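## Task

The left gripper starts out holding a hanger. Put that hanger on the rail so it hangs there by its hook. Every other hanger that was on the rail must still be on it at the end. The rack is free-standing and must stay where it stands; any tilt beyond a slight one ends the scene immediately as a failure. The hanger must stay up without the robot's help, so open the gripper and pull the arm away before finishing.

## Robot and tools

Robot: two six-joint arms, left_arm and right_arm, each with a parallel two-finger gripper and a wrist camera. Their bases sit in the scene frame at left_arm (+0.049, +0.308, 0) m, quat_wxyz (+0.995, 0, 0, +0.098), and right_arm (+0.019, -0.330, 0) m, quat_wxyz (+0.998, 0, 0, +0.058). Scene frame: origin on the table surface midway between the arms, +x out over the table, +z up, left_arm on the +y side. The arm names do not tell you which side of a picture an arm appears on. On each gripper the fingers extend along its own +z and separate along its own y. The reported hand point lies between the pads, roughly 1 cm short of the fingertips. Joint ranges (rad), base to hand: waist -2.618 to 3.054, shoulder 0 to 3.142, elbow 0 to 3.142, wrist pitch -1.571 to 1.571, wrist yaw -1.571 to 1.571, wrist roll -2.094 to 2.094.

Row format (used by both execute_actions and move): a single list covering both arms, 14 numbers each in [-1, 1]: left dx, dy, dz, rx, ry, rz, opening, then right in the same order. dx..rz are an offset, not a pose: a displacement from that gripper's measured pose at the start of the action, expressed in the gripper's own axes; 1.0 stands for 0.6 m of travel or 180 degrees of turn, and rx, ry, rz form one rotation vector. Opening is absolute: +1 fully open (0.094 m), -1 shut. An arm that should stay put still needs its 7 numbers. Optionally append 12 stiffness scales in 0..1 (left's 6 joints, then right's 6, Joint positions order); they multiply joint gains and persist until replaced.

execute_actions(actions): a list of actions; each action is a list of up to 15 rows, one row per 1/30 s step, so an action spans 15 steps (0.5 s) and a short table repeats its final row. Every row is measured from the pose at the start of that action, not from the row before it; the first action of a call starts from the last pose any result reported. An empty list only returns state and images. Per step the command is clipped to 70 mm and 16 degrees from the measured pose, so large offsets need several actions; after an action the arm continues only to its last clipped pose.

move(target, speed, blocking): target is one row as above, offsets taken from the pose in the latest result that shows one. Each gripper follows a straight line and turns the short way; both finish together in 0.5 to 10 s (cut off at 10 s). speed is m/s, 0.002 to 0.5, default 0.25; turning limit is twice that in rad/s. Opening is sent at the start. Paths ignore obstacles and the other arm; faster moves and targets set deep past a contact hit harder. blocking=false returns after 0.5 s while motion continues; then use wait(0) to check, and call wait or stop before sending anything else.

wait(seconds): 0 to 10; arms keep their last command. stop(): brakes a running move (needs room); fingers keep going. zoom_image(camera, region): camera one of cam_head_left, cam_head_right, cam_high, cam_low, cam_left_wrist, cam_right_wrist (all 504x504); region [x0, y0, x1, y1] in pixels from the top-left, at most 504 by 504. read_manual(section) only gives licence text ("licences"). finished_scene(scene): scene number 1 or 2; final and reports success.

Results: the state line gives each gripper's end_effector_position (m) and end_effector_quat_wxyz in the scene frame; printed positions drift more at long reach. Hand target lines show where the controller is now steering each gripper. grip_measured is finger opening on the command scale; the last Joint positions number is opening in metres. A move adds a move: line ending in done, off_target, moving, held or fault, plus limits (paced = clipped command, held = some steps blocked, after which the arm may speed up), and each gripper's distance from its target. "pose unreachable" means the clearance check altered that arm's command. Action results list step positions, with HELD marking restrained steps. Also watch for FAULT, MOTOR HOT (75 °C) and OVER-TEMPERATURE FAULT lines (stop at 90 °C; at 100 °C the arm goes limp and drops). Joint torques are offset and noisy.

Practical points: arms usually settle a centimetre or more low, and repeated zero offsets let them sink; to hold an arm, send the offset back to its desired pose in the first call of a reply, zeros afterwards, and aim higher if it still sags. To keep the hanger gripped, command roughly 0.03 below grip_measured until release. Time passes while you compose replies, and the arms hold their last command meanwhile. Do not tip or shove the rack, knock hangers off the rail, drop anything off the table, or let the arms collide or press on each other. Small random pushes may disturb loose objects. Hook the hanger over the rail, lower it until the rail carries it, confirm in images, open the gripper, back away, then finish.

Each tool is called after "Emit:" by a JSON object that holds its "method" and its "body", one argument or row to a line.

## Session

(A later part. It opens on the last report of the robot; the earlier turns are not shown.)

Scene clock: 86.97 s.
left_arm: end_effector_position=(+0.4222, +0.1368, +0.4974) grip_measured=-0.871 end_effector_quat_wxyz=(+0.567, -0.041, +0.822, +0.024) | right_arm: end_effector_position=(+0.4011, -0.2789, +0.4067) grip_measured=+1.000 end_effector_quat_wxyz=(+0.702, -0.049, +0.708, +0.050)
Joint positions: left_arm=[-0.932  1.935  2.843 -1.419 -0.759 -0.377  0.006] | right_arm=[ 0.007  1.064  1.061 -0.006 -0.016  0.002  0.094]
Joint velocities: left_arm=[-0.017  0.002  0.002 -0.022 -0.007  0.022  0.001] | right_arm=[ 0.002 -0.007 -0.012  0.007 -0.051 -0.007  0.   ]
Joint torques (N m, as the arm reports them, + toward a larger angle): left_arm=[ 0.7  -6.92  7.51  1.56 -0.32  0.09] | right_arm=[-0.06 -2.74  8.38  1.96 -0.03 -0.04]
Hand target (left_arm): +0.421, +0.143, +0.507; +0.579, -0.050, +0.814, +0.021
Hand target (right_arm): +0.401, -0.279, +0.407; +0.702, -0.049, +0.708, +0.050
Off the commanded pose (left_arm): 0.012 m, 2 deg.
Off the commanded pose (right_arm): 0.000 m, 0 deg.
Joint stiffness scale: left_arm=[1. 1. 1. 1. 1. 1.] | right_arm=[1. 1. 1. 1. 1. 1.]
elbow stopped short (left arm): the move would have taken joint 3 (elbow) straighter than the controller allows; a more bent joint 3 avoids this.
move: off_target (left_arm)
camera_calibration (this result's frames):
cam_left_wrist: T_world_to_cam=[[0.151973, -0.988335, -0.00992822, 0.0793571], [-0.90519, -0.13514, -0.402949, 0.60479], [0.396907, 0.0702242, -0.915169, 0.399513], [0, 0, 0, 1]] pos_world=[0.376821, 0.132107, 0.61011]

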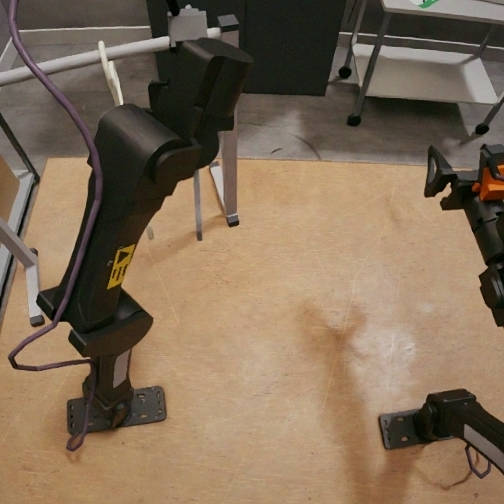

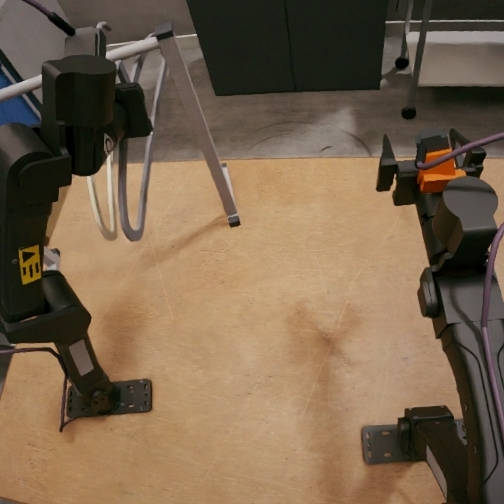

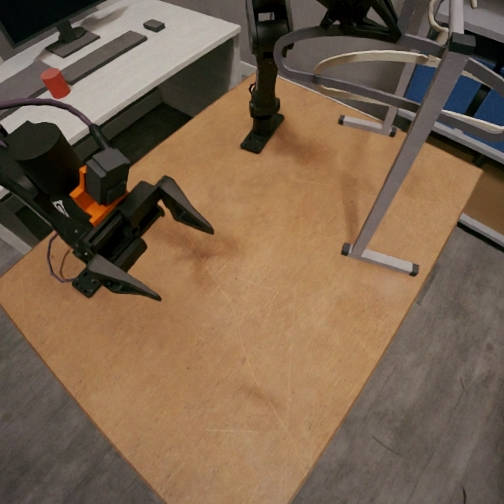

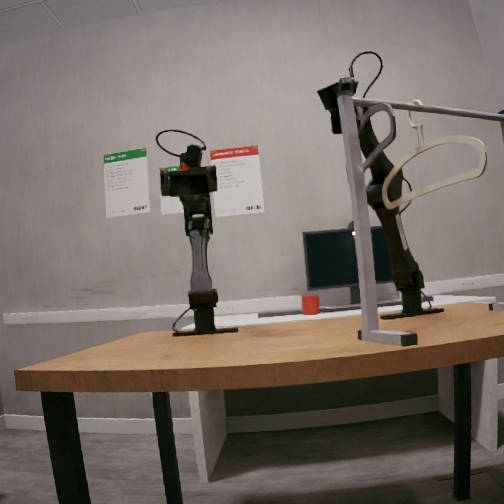

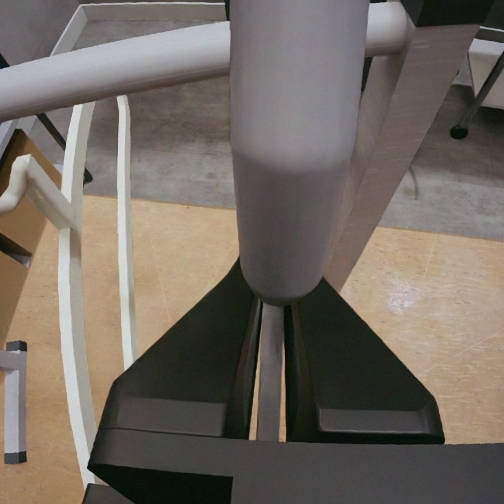

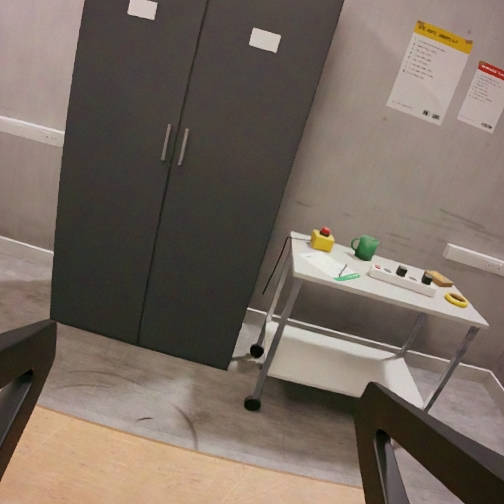

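Emit:
{"method": "move", "body": {
  "target": [0.025,0,0.01,0,0,0,-1,0,0,0,0,0,0,1],
  "speed": 0.05
}}

Emit:
{"method": "move", "body": {
  "target": [-0.045,0,0.075,0,0,0,-1,0,0,0,0,0,0,1],
  "speed": 0.04
}}

Emit:
{"method": "zoom_image", "body": {
  "camera": "cam_low",
  "region": [300,50,440,190]
}}

Emit:
{"method": "zoom_image", "body": {
  "camera": "cam_high",
  "region": [320,0,504,120]
}}

Scene clock: 95.80 s.
left_arm: end_effector_position=(+0.4270, +0.1307, +0.4647) grip_measured=-0.871 end_effector_quat_wxyz=(+0.547, -0.031, +0.836, +0.036) | right_arm: end_effector_position=(+0.4011, -0.2789, +0.4067) grip_measured=+1.000 end_effector_quat_wxyz=(+0.702, -0.049, +0.708, +0.050)
Joint positions: left_arm=[-0.932  1.776  2.433 -1.234 -0.749 -0.388  0.006] | right_arm=[ 0.007  1.064  1.061 -0.006 -0.016  0.002  0.094]
Joint velocities: left_arm=[-0.012  0.012 -0.007 -0.022 -0.022  0.022 -0.   ] | right_arm=[ 0.007  0.017 -0.002  0.022 -0.037  0.037  0.   ]
Joint torques (N m, as the arm reports them, + toward a larger angle): left_arm=[ 0.09 -9.66  5.23  1.77 -0.39  0.1 ] | right_arm=[ 0.   -2.68  8.31  1.97 -0.01  0.  ]
Hand target (left_arm): +0.422, +0.137, +0.481; +0.566, -0.042, +0.823, +0.025
Hand target (right_arm): +0.401, -0.279, +0.407; +0.702, -0.049, +0.708, +0.050
Off the commanded pose (left_arm): 0.018 m, 3 deg.
Off the commanded pose (right_arm): 0.000 m, 0 deg.
Joint stiffness scale: left_arm=[1. 1. 1. 1. 1. 1.] | right_arm=[1. 1. 1. 1. 1. 1.]
move: off_target (left_arm)
camera_calibration (this result's frames):
cam_left_wrist: T_world_to_cam=[[0.146129, -0.988203, -0.0458273, 0.0913465], [-0.925001, -0.120065, -0.360497, 0.581926], [0.350742, 0.0950694, -0.931634, 0.392214], [0, 0, 0, 1]] pos_world=[0.387368, 0.12285, 0.579369]

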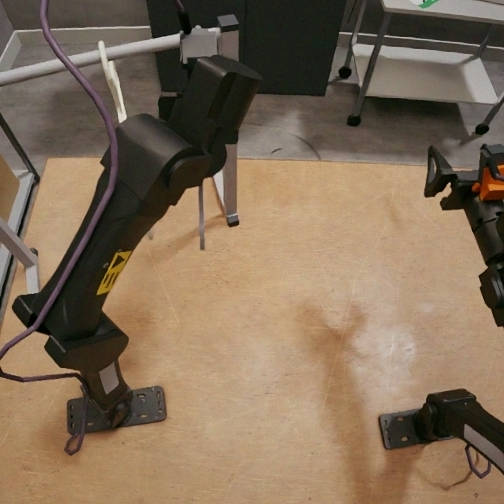

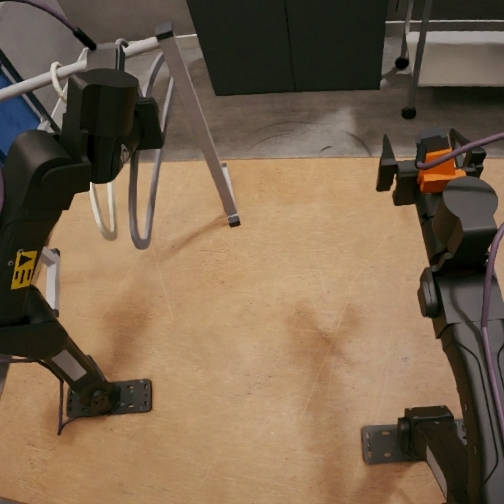

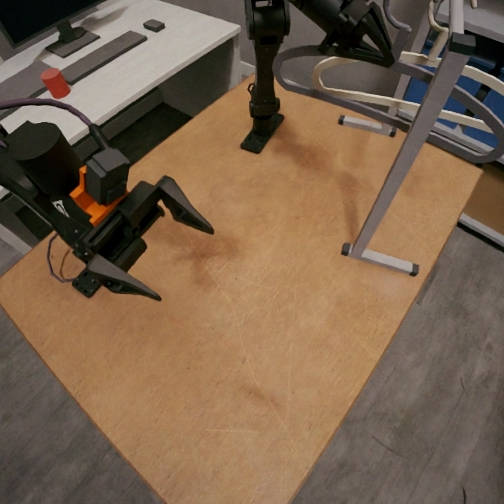

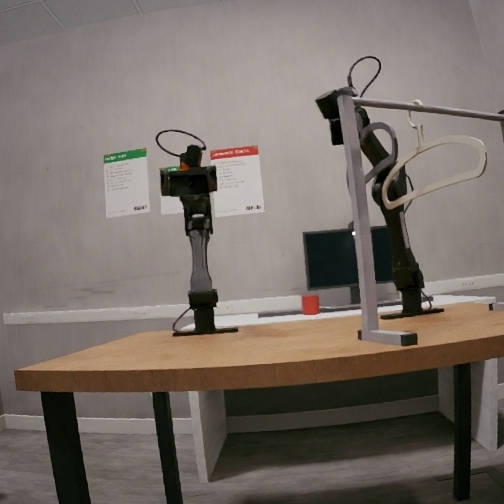

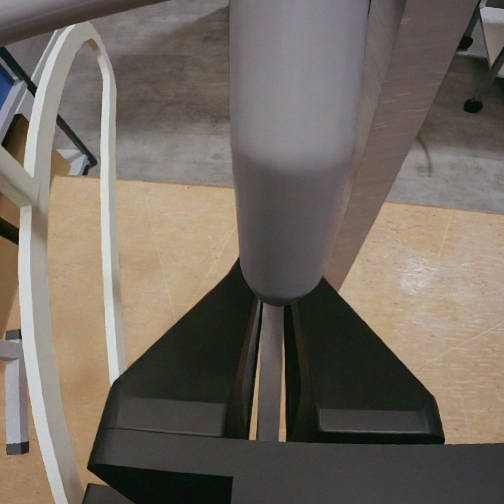

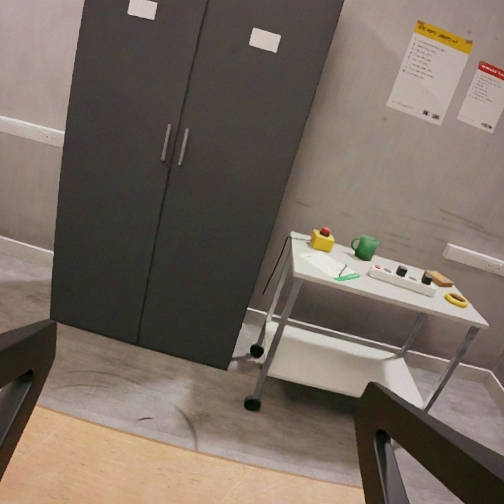

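Scene clock: 97.40 s.
left_arm: end_effector_position=(+0.4804, +0.1283, +0.4584) grip_measured=-0.871 end_effector_quat_wxyz=(+0.541, -0.022, +0.840, +0.038) | right_arm: end_effector_position=(+0.4011, -0.2789, +0.4067) grip_measured=+1.000 end_effector_quat_wxyz=(+0.702, -0.049, +0.708, +0.050)
Joint positions: left_arm=[-0.826  2.047  2.826 -1.322 -0.65  -0.306  0.006] | right_arm=[ 0.007  1.064  1.061 -0.006 -0.016  0.002  0.094]
Joint velocities: left_arm=[-0.007  0.081  0.168 -0.11   0.051 -0.022 -0.   ] | right_arm=[ 0.022 -0.012  0.002 -0.007 -0.095  0.051  0.   ]
Joint torques (N m, as the arm reports them, + toward a larger angle): left_arm=[ 0.68 -8.99  8.32  1.61 -0.27  0.08] | right_arm=[-0.04 -2.69  8.39  1.97  0.   -0.03]
Hand target (left_arm): +0.478, +0.135, +0.470; +0.553, -0.029, +0.832, +0.035
Hand target (right_arm): +0.401, -0.279, +0.407; +0.702, -0.049, +0.708, +0.050
Off the commanded pose (left_arm): 0.015 m, 1 deg.
Off the commanded pose (right_arm): 0.000 m, 0 deg.
Joint stiffness scale: left_arm=[1. 1. 1. 1. 1. 1.] | right_arm=[1. 1. 1. 1. 1. 1.]
move: off_target (left_arm)
camera_calibration (this result's frames):
cam_left_wrist: T_world_to_cam=[[0.134197, -0.989118, -0.0603108, 0.093395], [-0.931449, -0.105132, -0.348354, 0.624361], [0.338223, 0.102924, -0.935421, 0.374665], [0, 0, 0, 1]] pos_world=[0.442307, 0.119457, 0.5736]

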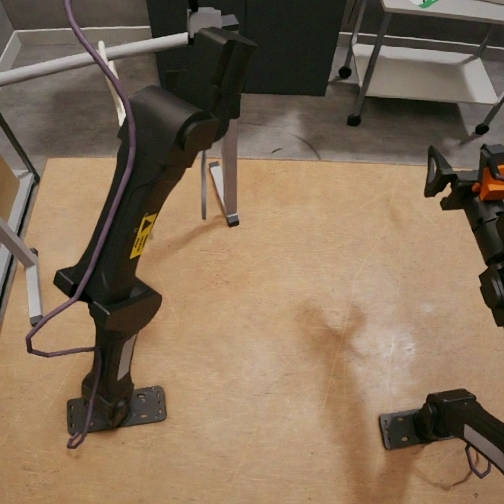

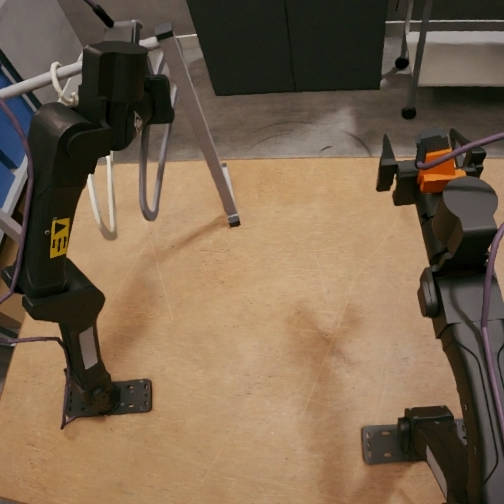

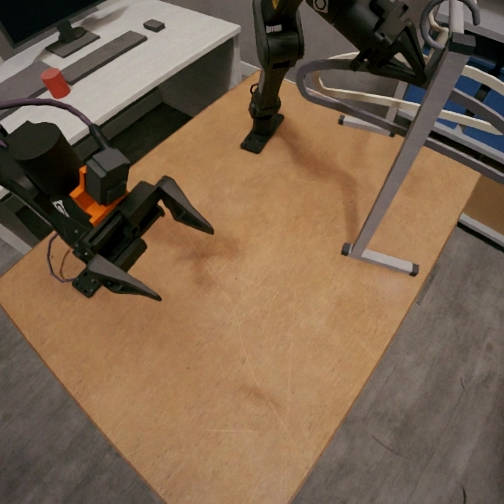

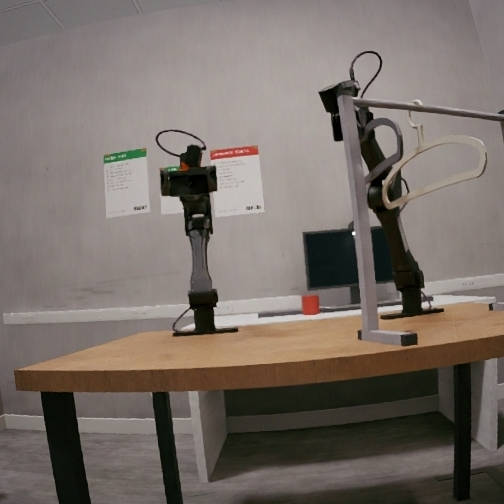

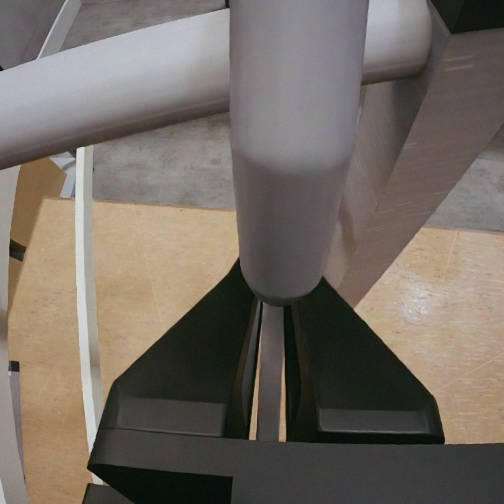

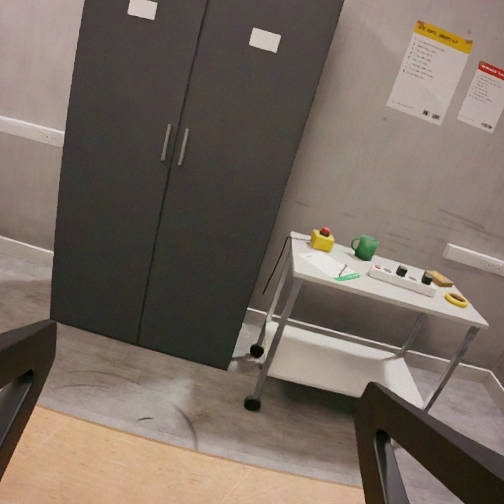

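Region (300, 50, 440, 190) of cam_low's 504x504 image, scaled by 3.600, with more detail than that image has.

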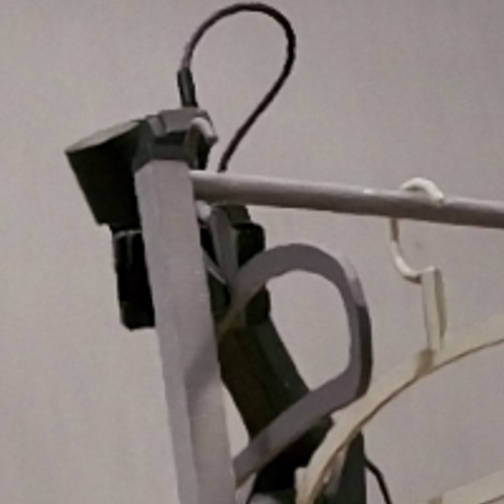

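Region (320, 0, 504, 120) of cam_high's 504x504 image, scaled by 2.739, with more detail than that image has; it fills the top 329 rows of this view, and the rest is white.

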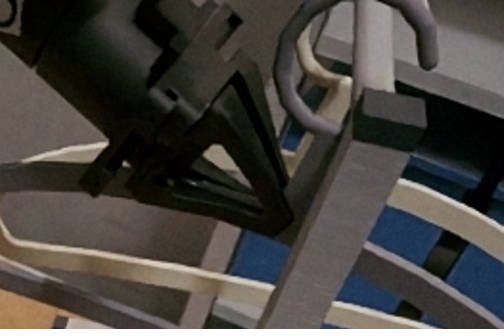

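Emit:
{"method": "move", "body": {
  "target": [0.033,0.01,0.02,0,0,0,-1,0,0,0,0,0,0,1],
  "speed": 0.03
}}

Emit:
{"method": "zoom_image", "body": {
  "camera": "cam_low",
  "region": [300,50,440,190]
}}

Emit:
{"method": "zoom_image", "body": {
  "camera": "cam_high",
  "region": [320,0,504,120]
}}

Scene clock: 103.07 s.
left_arm: end_effector_position=(+0.4875, +0.1286, +0.4269) grip_measured=-0.871 end_effector_quat_wxyz=(+0.534, -0.021, +0.844, +0.042) | right_arm: end_effector_position=(+0.4011, -0.2789, +0.4067) grip_measured=+1.000 end_effector_quat_wxyz=(+0.702, -0.049, +0.708, +0.050)
Joint positions: left_arm=[-0.813  1.851  2.341 -1.05  -0.638 -0.304  0.006] | right_arm=[ 0.007  1.064  1.061 -0.006 -0.016  0.002  0.094]
Joint velocities: left_arm=[-0.017 -0.012 -0.027  0.037 -0.037  0.007 -0.001] | right_arm=[-0.012 -0.012 -0.007  0.022 -0.051 -0.037  0.   ]
Joint torques (N m, as the arm reports them, + toward a larger angle): left_arm=[  0.65 -10.85   5.53   1.53  -0.15   0.11] | right_arm=[-0.04 -2.7   8.4   1.95 -0.01 -0.03]
Hand target (left_arm): +0.483, +0.135, +0.436; +0.541, -0.022, +0.840, +0.038
Hand target (right_arm): +0.401, -0.279, +0.407; +0.702, -0.049, +0.708, +0.050
Off the commanded pose (left_arm): 0.012 m, 1 deg.
Off the commanded pose (right_arm): 0.000 m, 0 deg.
Joint stiffness scale: left_arm=[1. 1. 1. 1. 1. 1.] | right_arm=[1. 1. 1. 1. 1. 1.]
move: off_target (left_arm)
camera_calibration (this result's frames):
cam_left_wrist: T_world_to_cam=[[0.135478, -0.988334, -0.0695763, 0.0940673], [-0.937329, -0.105099, -0.332217, 0.616065], [0.321029, 0.110224, -0.940633, 0.352377], [0, 0, 0, 1]] pos_world=[0.451588, 0.118877, 0.542669]

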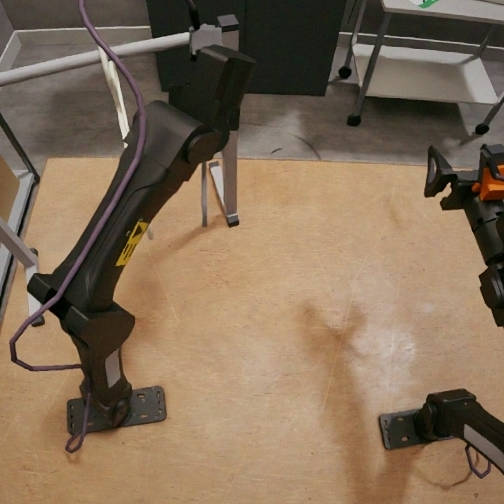

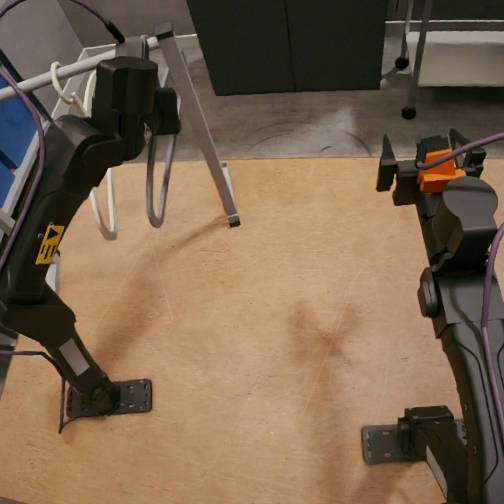

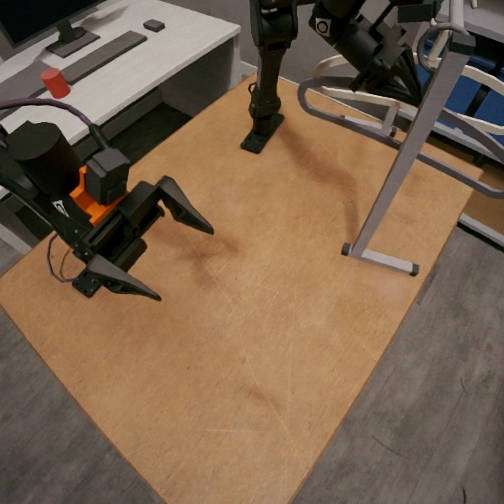

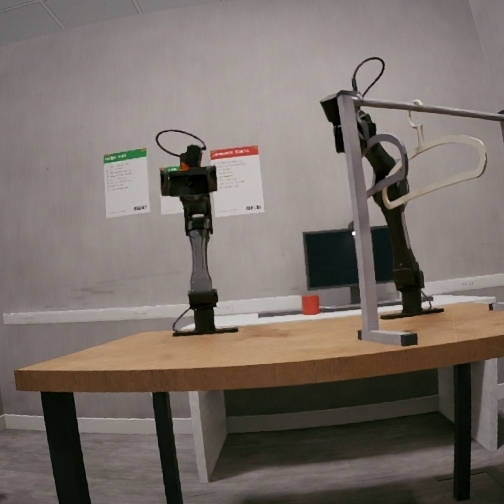

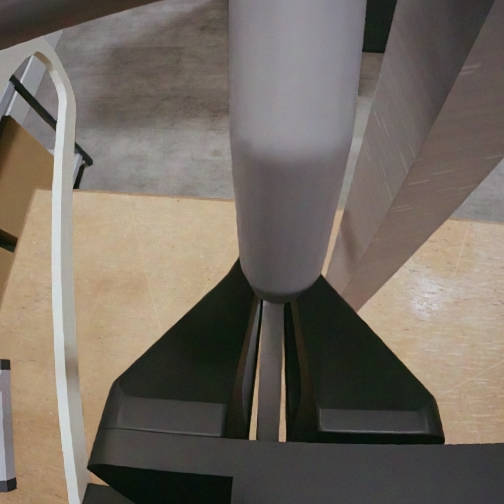

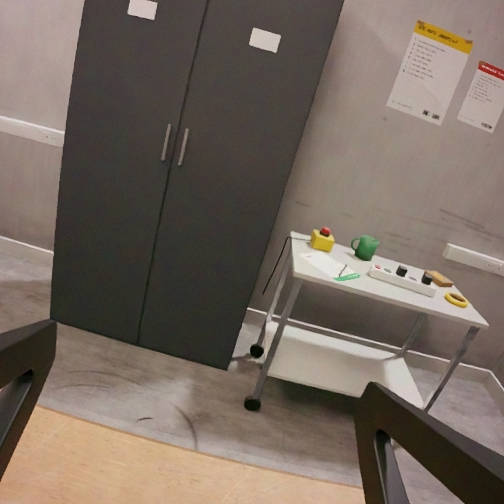

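Region (300, 50, 440, 190) of cam_low's 504x504 image, scaled by 3.600, with more detail than that image has.

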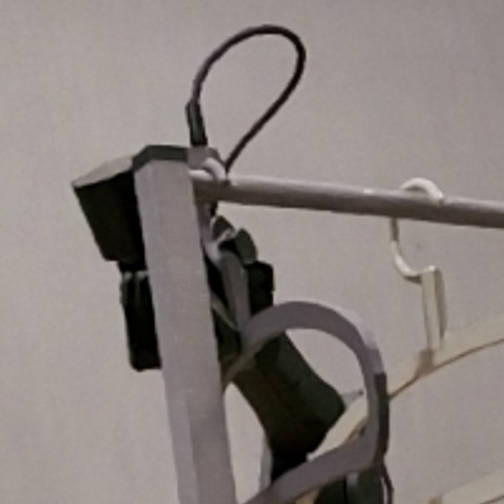

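Region (320, 0, 504, 120) of cam_high's 504x504 image, scaled by 2.739, with more detail than that image has; it fills the top 329 rows of this view, and the rest is white.

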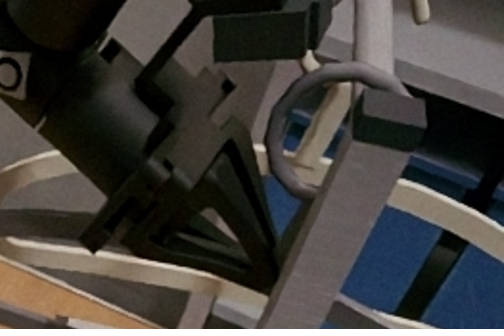

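Emit:
{"method": "move", "body": {
  "target": [-0.012,0,0,0,0,0,-0.45,0,0,0,0,0,0,1]
}}

Emit:
{"method": "move", "body": {
  "target": [-0.03,0.01,-0.3,0,0,0,-0.45,0,0,0,0,0,0,1],
  "speed": 0.1
}}

Scene clock: 107.60 s.
left_arm: end_effector_position=(+0.4917, +0.1252, +0.4243) grip_measured=-0.453 end_effector_quat_wxyz=(+0.528, -0.018, +0.848, +0.045) | right_arm: end_effector_position=(+0.4011, -0.2789, +0.4067) grip_measured=+1.000 end_effector_quat_wxyz=(+0.702, -0.049, +0.708, +0.050)
Joint positions: left_arm=[-0.813  1.892  2.4   -1.085 -0.635 -0.304  0.026] | right_arm=[ 0.007  1.064  1.061 -0.006 -0.016  0.002  0.094]
Joint velocities: left_arm=[-0.002 -0.007  0.027  0.007 -0.022 -0.007 -0.   ] | right_arm=[-0.007 -0.007  0.007  0.037 -0.022  0.022  0.   ]
Joint torques (N m, as the arm reports them, + toward a larger angle): left_arm=[ 0.42 -8.4   9.41  1.42 -0.22  0.04] | right_arm=[-0.07 -2.71  8.36  1.96 -0.01 -0.02]
Hand target (left_arm): +0.490, +0.129, +0.433; +0.534, -0.021, +0.844, +0.042
Hand target (right_arm): +0.401, -0.279, +0.407; +0.702, -0.049, +0.708, +0.050
Off the commanded pose (left_arm): 0.010 m, 1 deg.
Off the commanded pose (right_arm): 0.000 m, 0 deg.
Joint stiffness scale: left_arm=[1. 1. 1. 1. 1. 1.] | right_arm=[1. 1. 1. 1. 1. 1.]
move: done
camera_calibration (this result's frames):
cam_left_wrist: T_world_to_cam=[[0.132218, -0.988034, -0.0794185, 0.0957034], [-0.942097, -0.100351, -0.319973, 0.615271], [0.308174, 0.117126, -0.944092, 0.355861], [0, 0, 0, 1]] pos_world=[0.457324, 0.114621, 0.540436]

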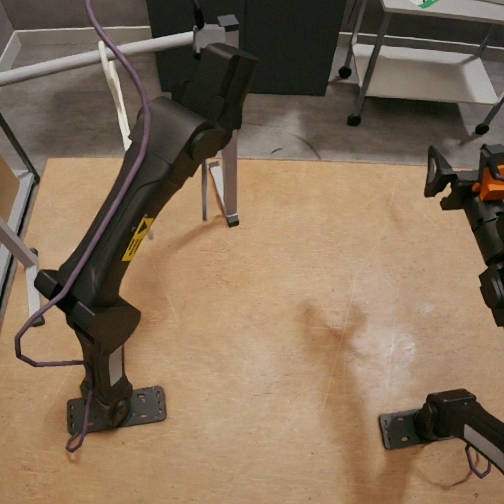

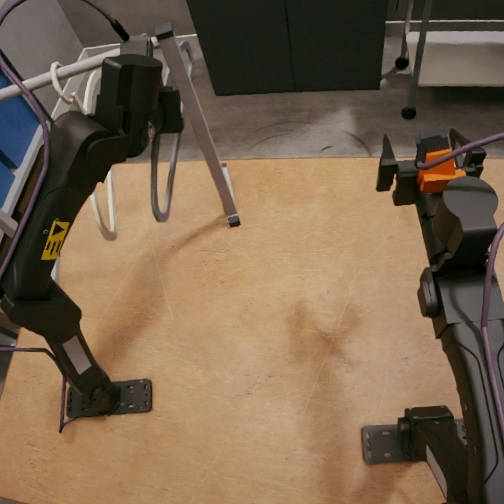

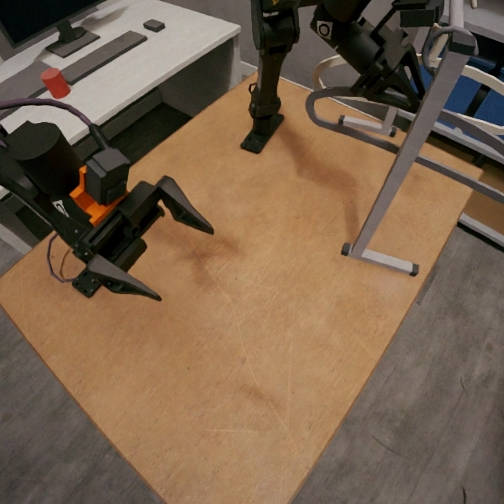

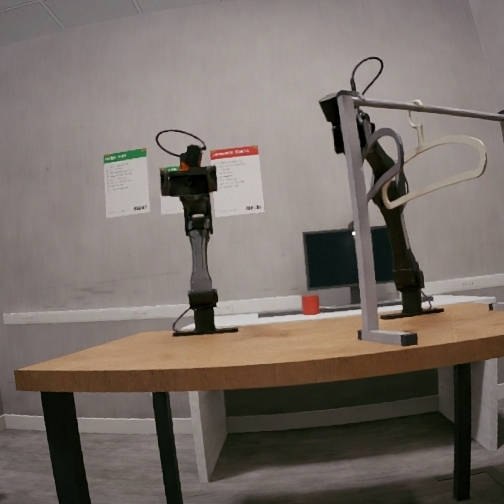

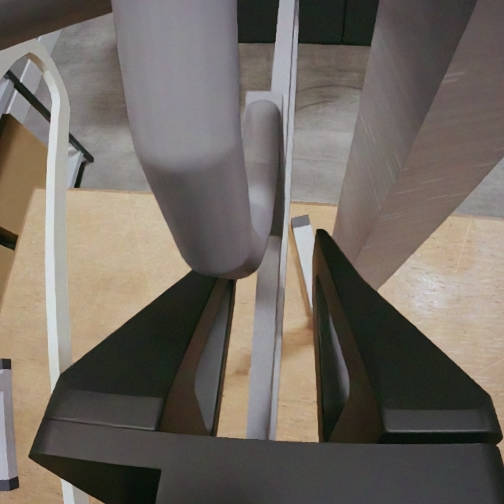

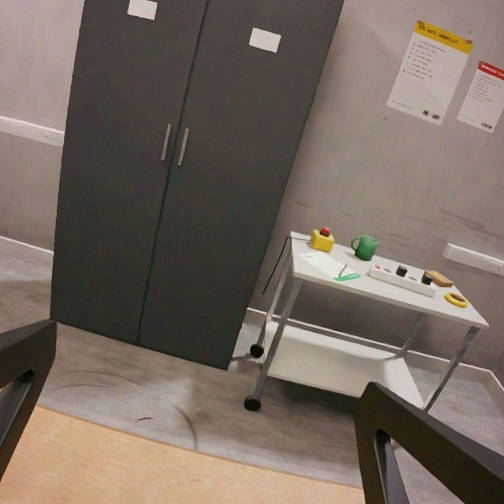

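Scene clock: 109.90 s.
left_arm: end_effector_position=(+0.3449, +0.1097, +0.5162) grip_measured=-0.453 end_effector_quat_wxyz=(+0.586, +0.007, +0.810, +0.013) | right_arm: end_effector_position=(+0.4011, -0.2789, +0.4067) grip_measured=+1.000 end_effector_quat_wxyz=(+0.702, -0.049, +0.708, +0.050)
Joint positions: left_arm=[-1.207  1.856  2.847 -1.558 -0.947 -0.446  0.026] | right_arm=[ 0.007  1.064  1.061 -0.006 -0.016  0.002  0.094]
Joint velocities: left_arm=[ 0.012  0.002 -0.002 -0.022 -0.037  0.007 -0.   ] | right_arm=[-0.007  0.002 -0.007 -0.051 -0.022  0.081  0.   ]
Joint torques (N m, as the arm reports them, + toward a larger angle): left_arm=[-0.79 -7.23  3.14  1.27 -0.53 -0.1 ] | right_arm=[ 0.   -2.76  8.4   1.95 -0.02  0.  ]
Hand target (left_arm): +0.340, +0.115, +0.519; +0.589, +0.002, +0.808, +0.015
Hand target (right_arm): +0.401, -0.279, +0.407; +0.702, -0.049, +0.708, +0.050
Off the commanded pose (left_arm): 0.008 m, 9 deg.
Off the commanded pose (right_arm): 0.000 m, 0 deg.
Joint stiffness scale: left_arm=[1. 1. 1. 1. 1. 1.] | right_arm=[1. 1. 1. 1. 1. 1.]
elbow stopped short (left arm): the move would have taken joint 3 (elbow) straighter than the controller allows; a more bent joint 3 avoids this.
joint sent to its limit (left arm) — the command would take joint 4 (wrist pitch) past its lower limit, so that joint was sent only as far as its limit.
move: off_target (left_arm)
camera_calibration (this result's frames):
cam_left_wrist: T_world_to_cam=[[0.0627662, -0.997086, -0.0433526, 0.113436], [-0.895032, -0.0370169, -0.444464, 0.545883], [0.441564, 0.0666993, -0.894747, 0.423749], [0, 0, 0, 1]] pos_world=[0.29435, 0.105048, 0.626691]

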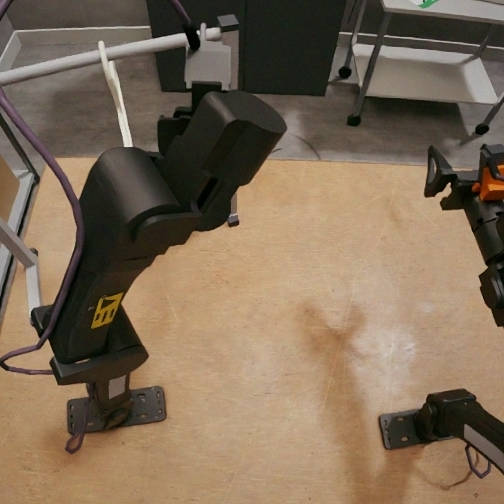

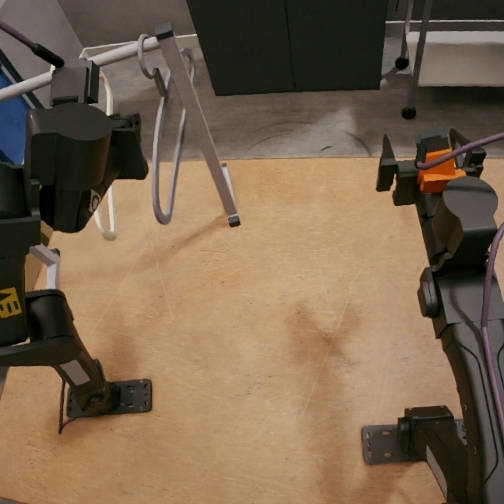

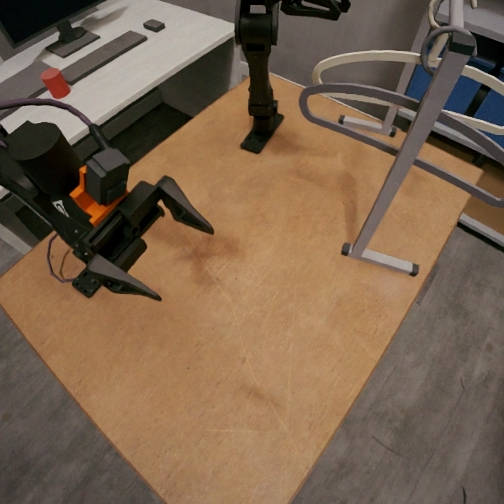

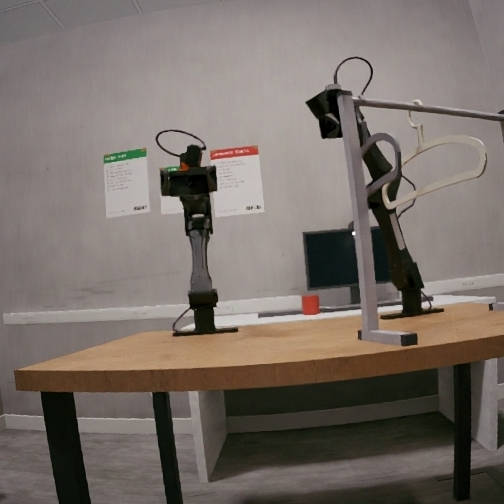

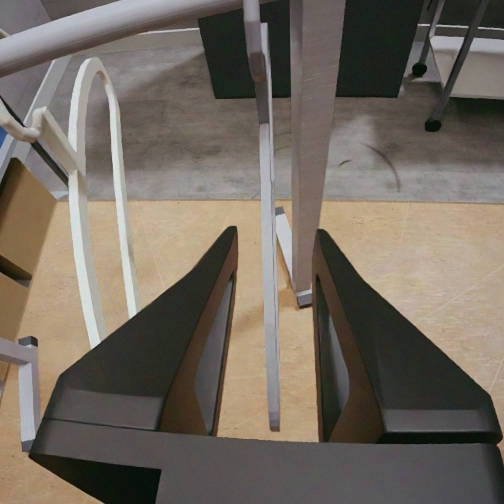

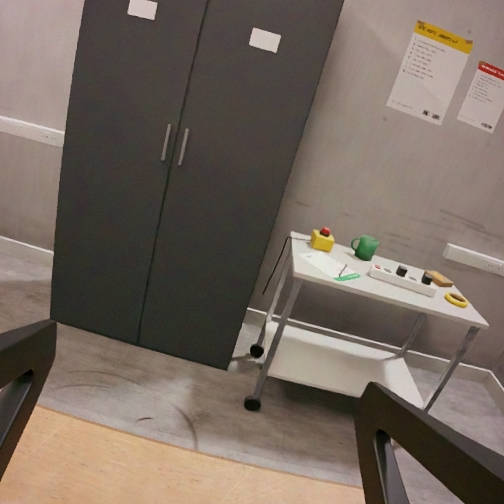

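Hung.

Emit:
{"method": "finished_scene", "body": {
  "scene": 1
}}

The scene is finished: the task was done.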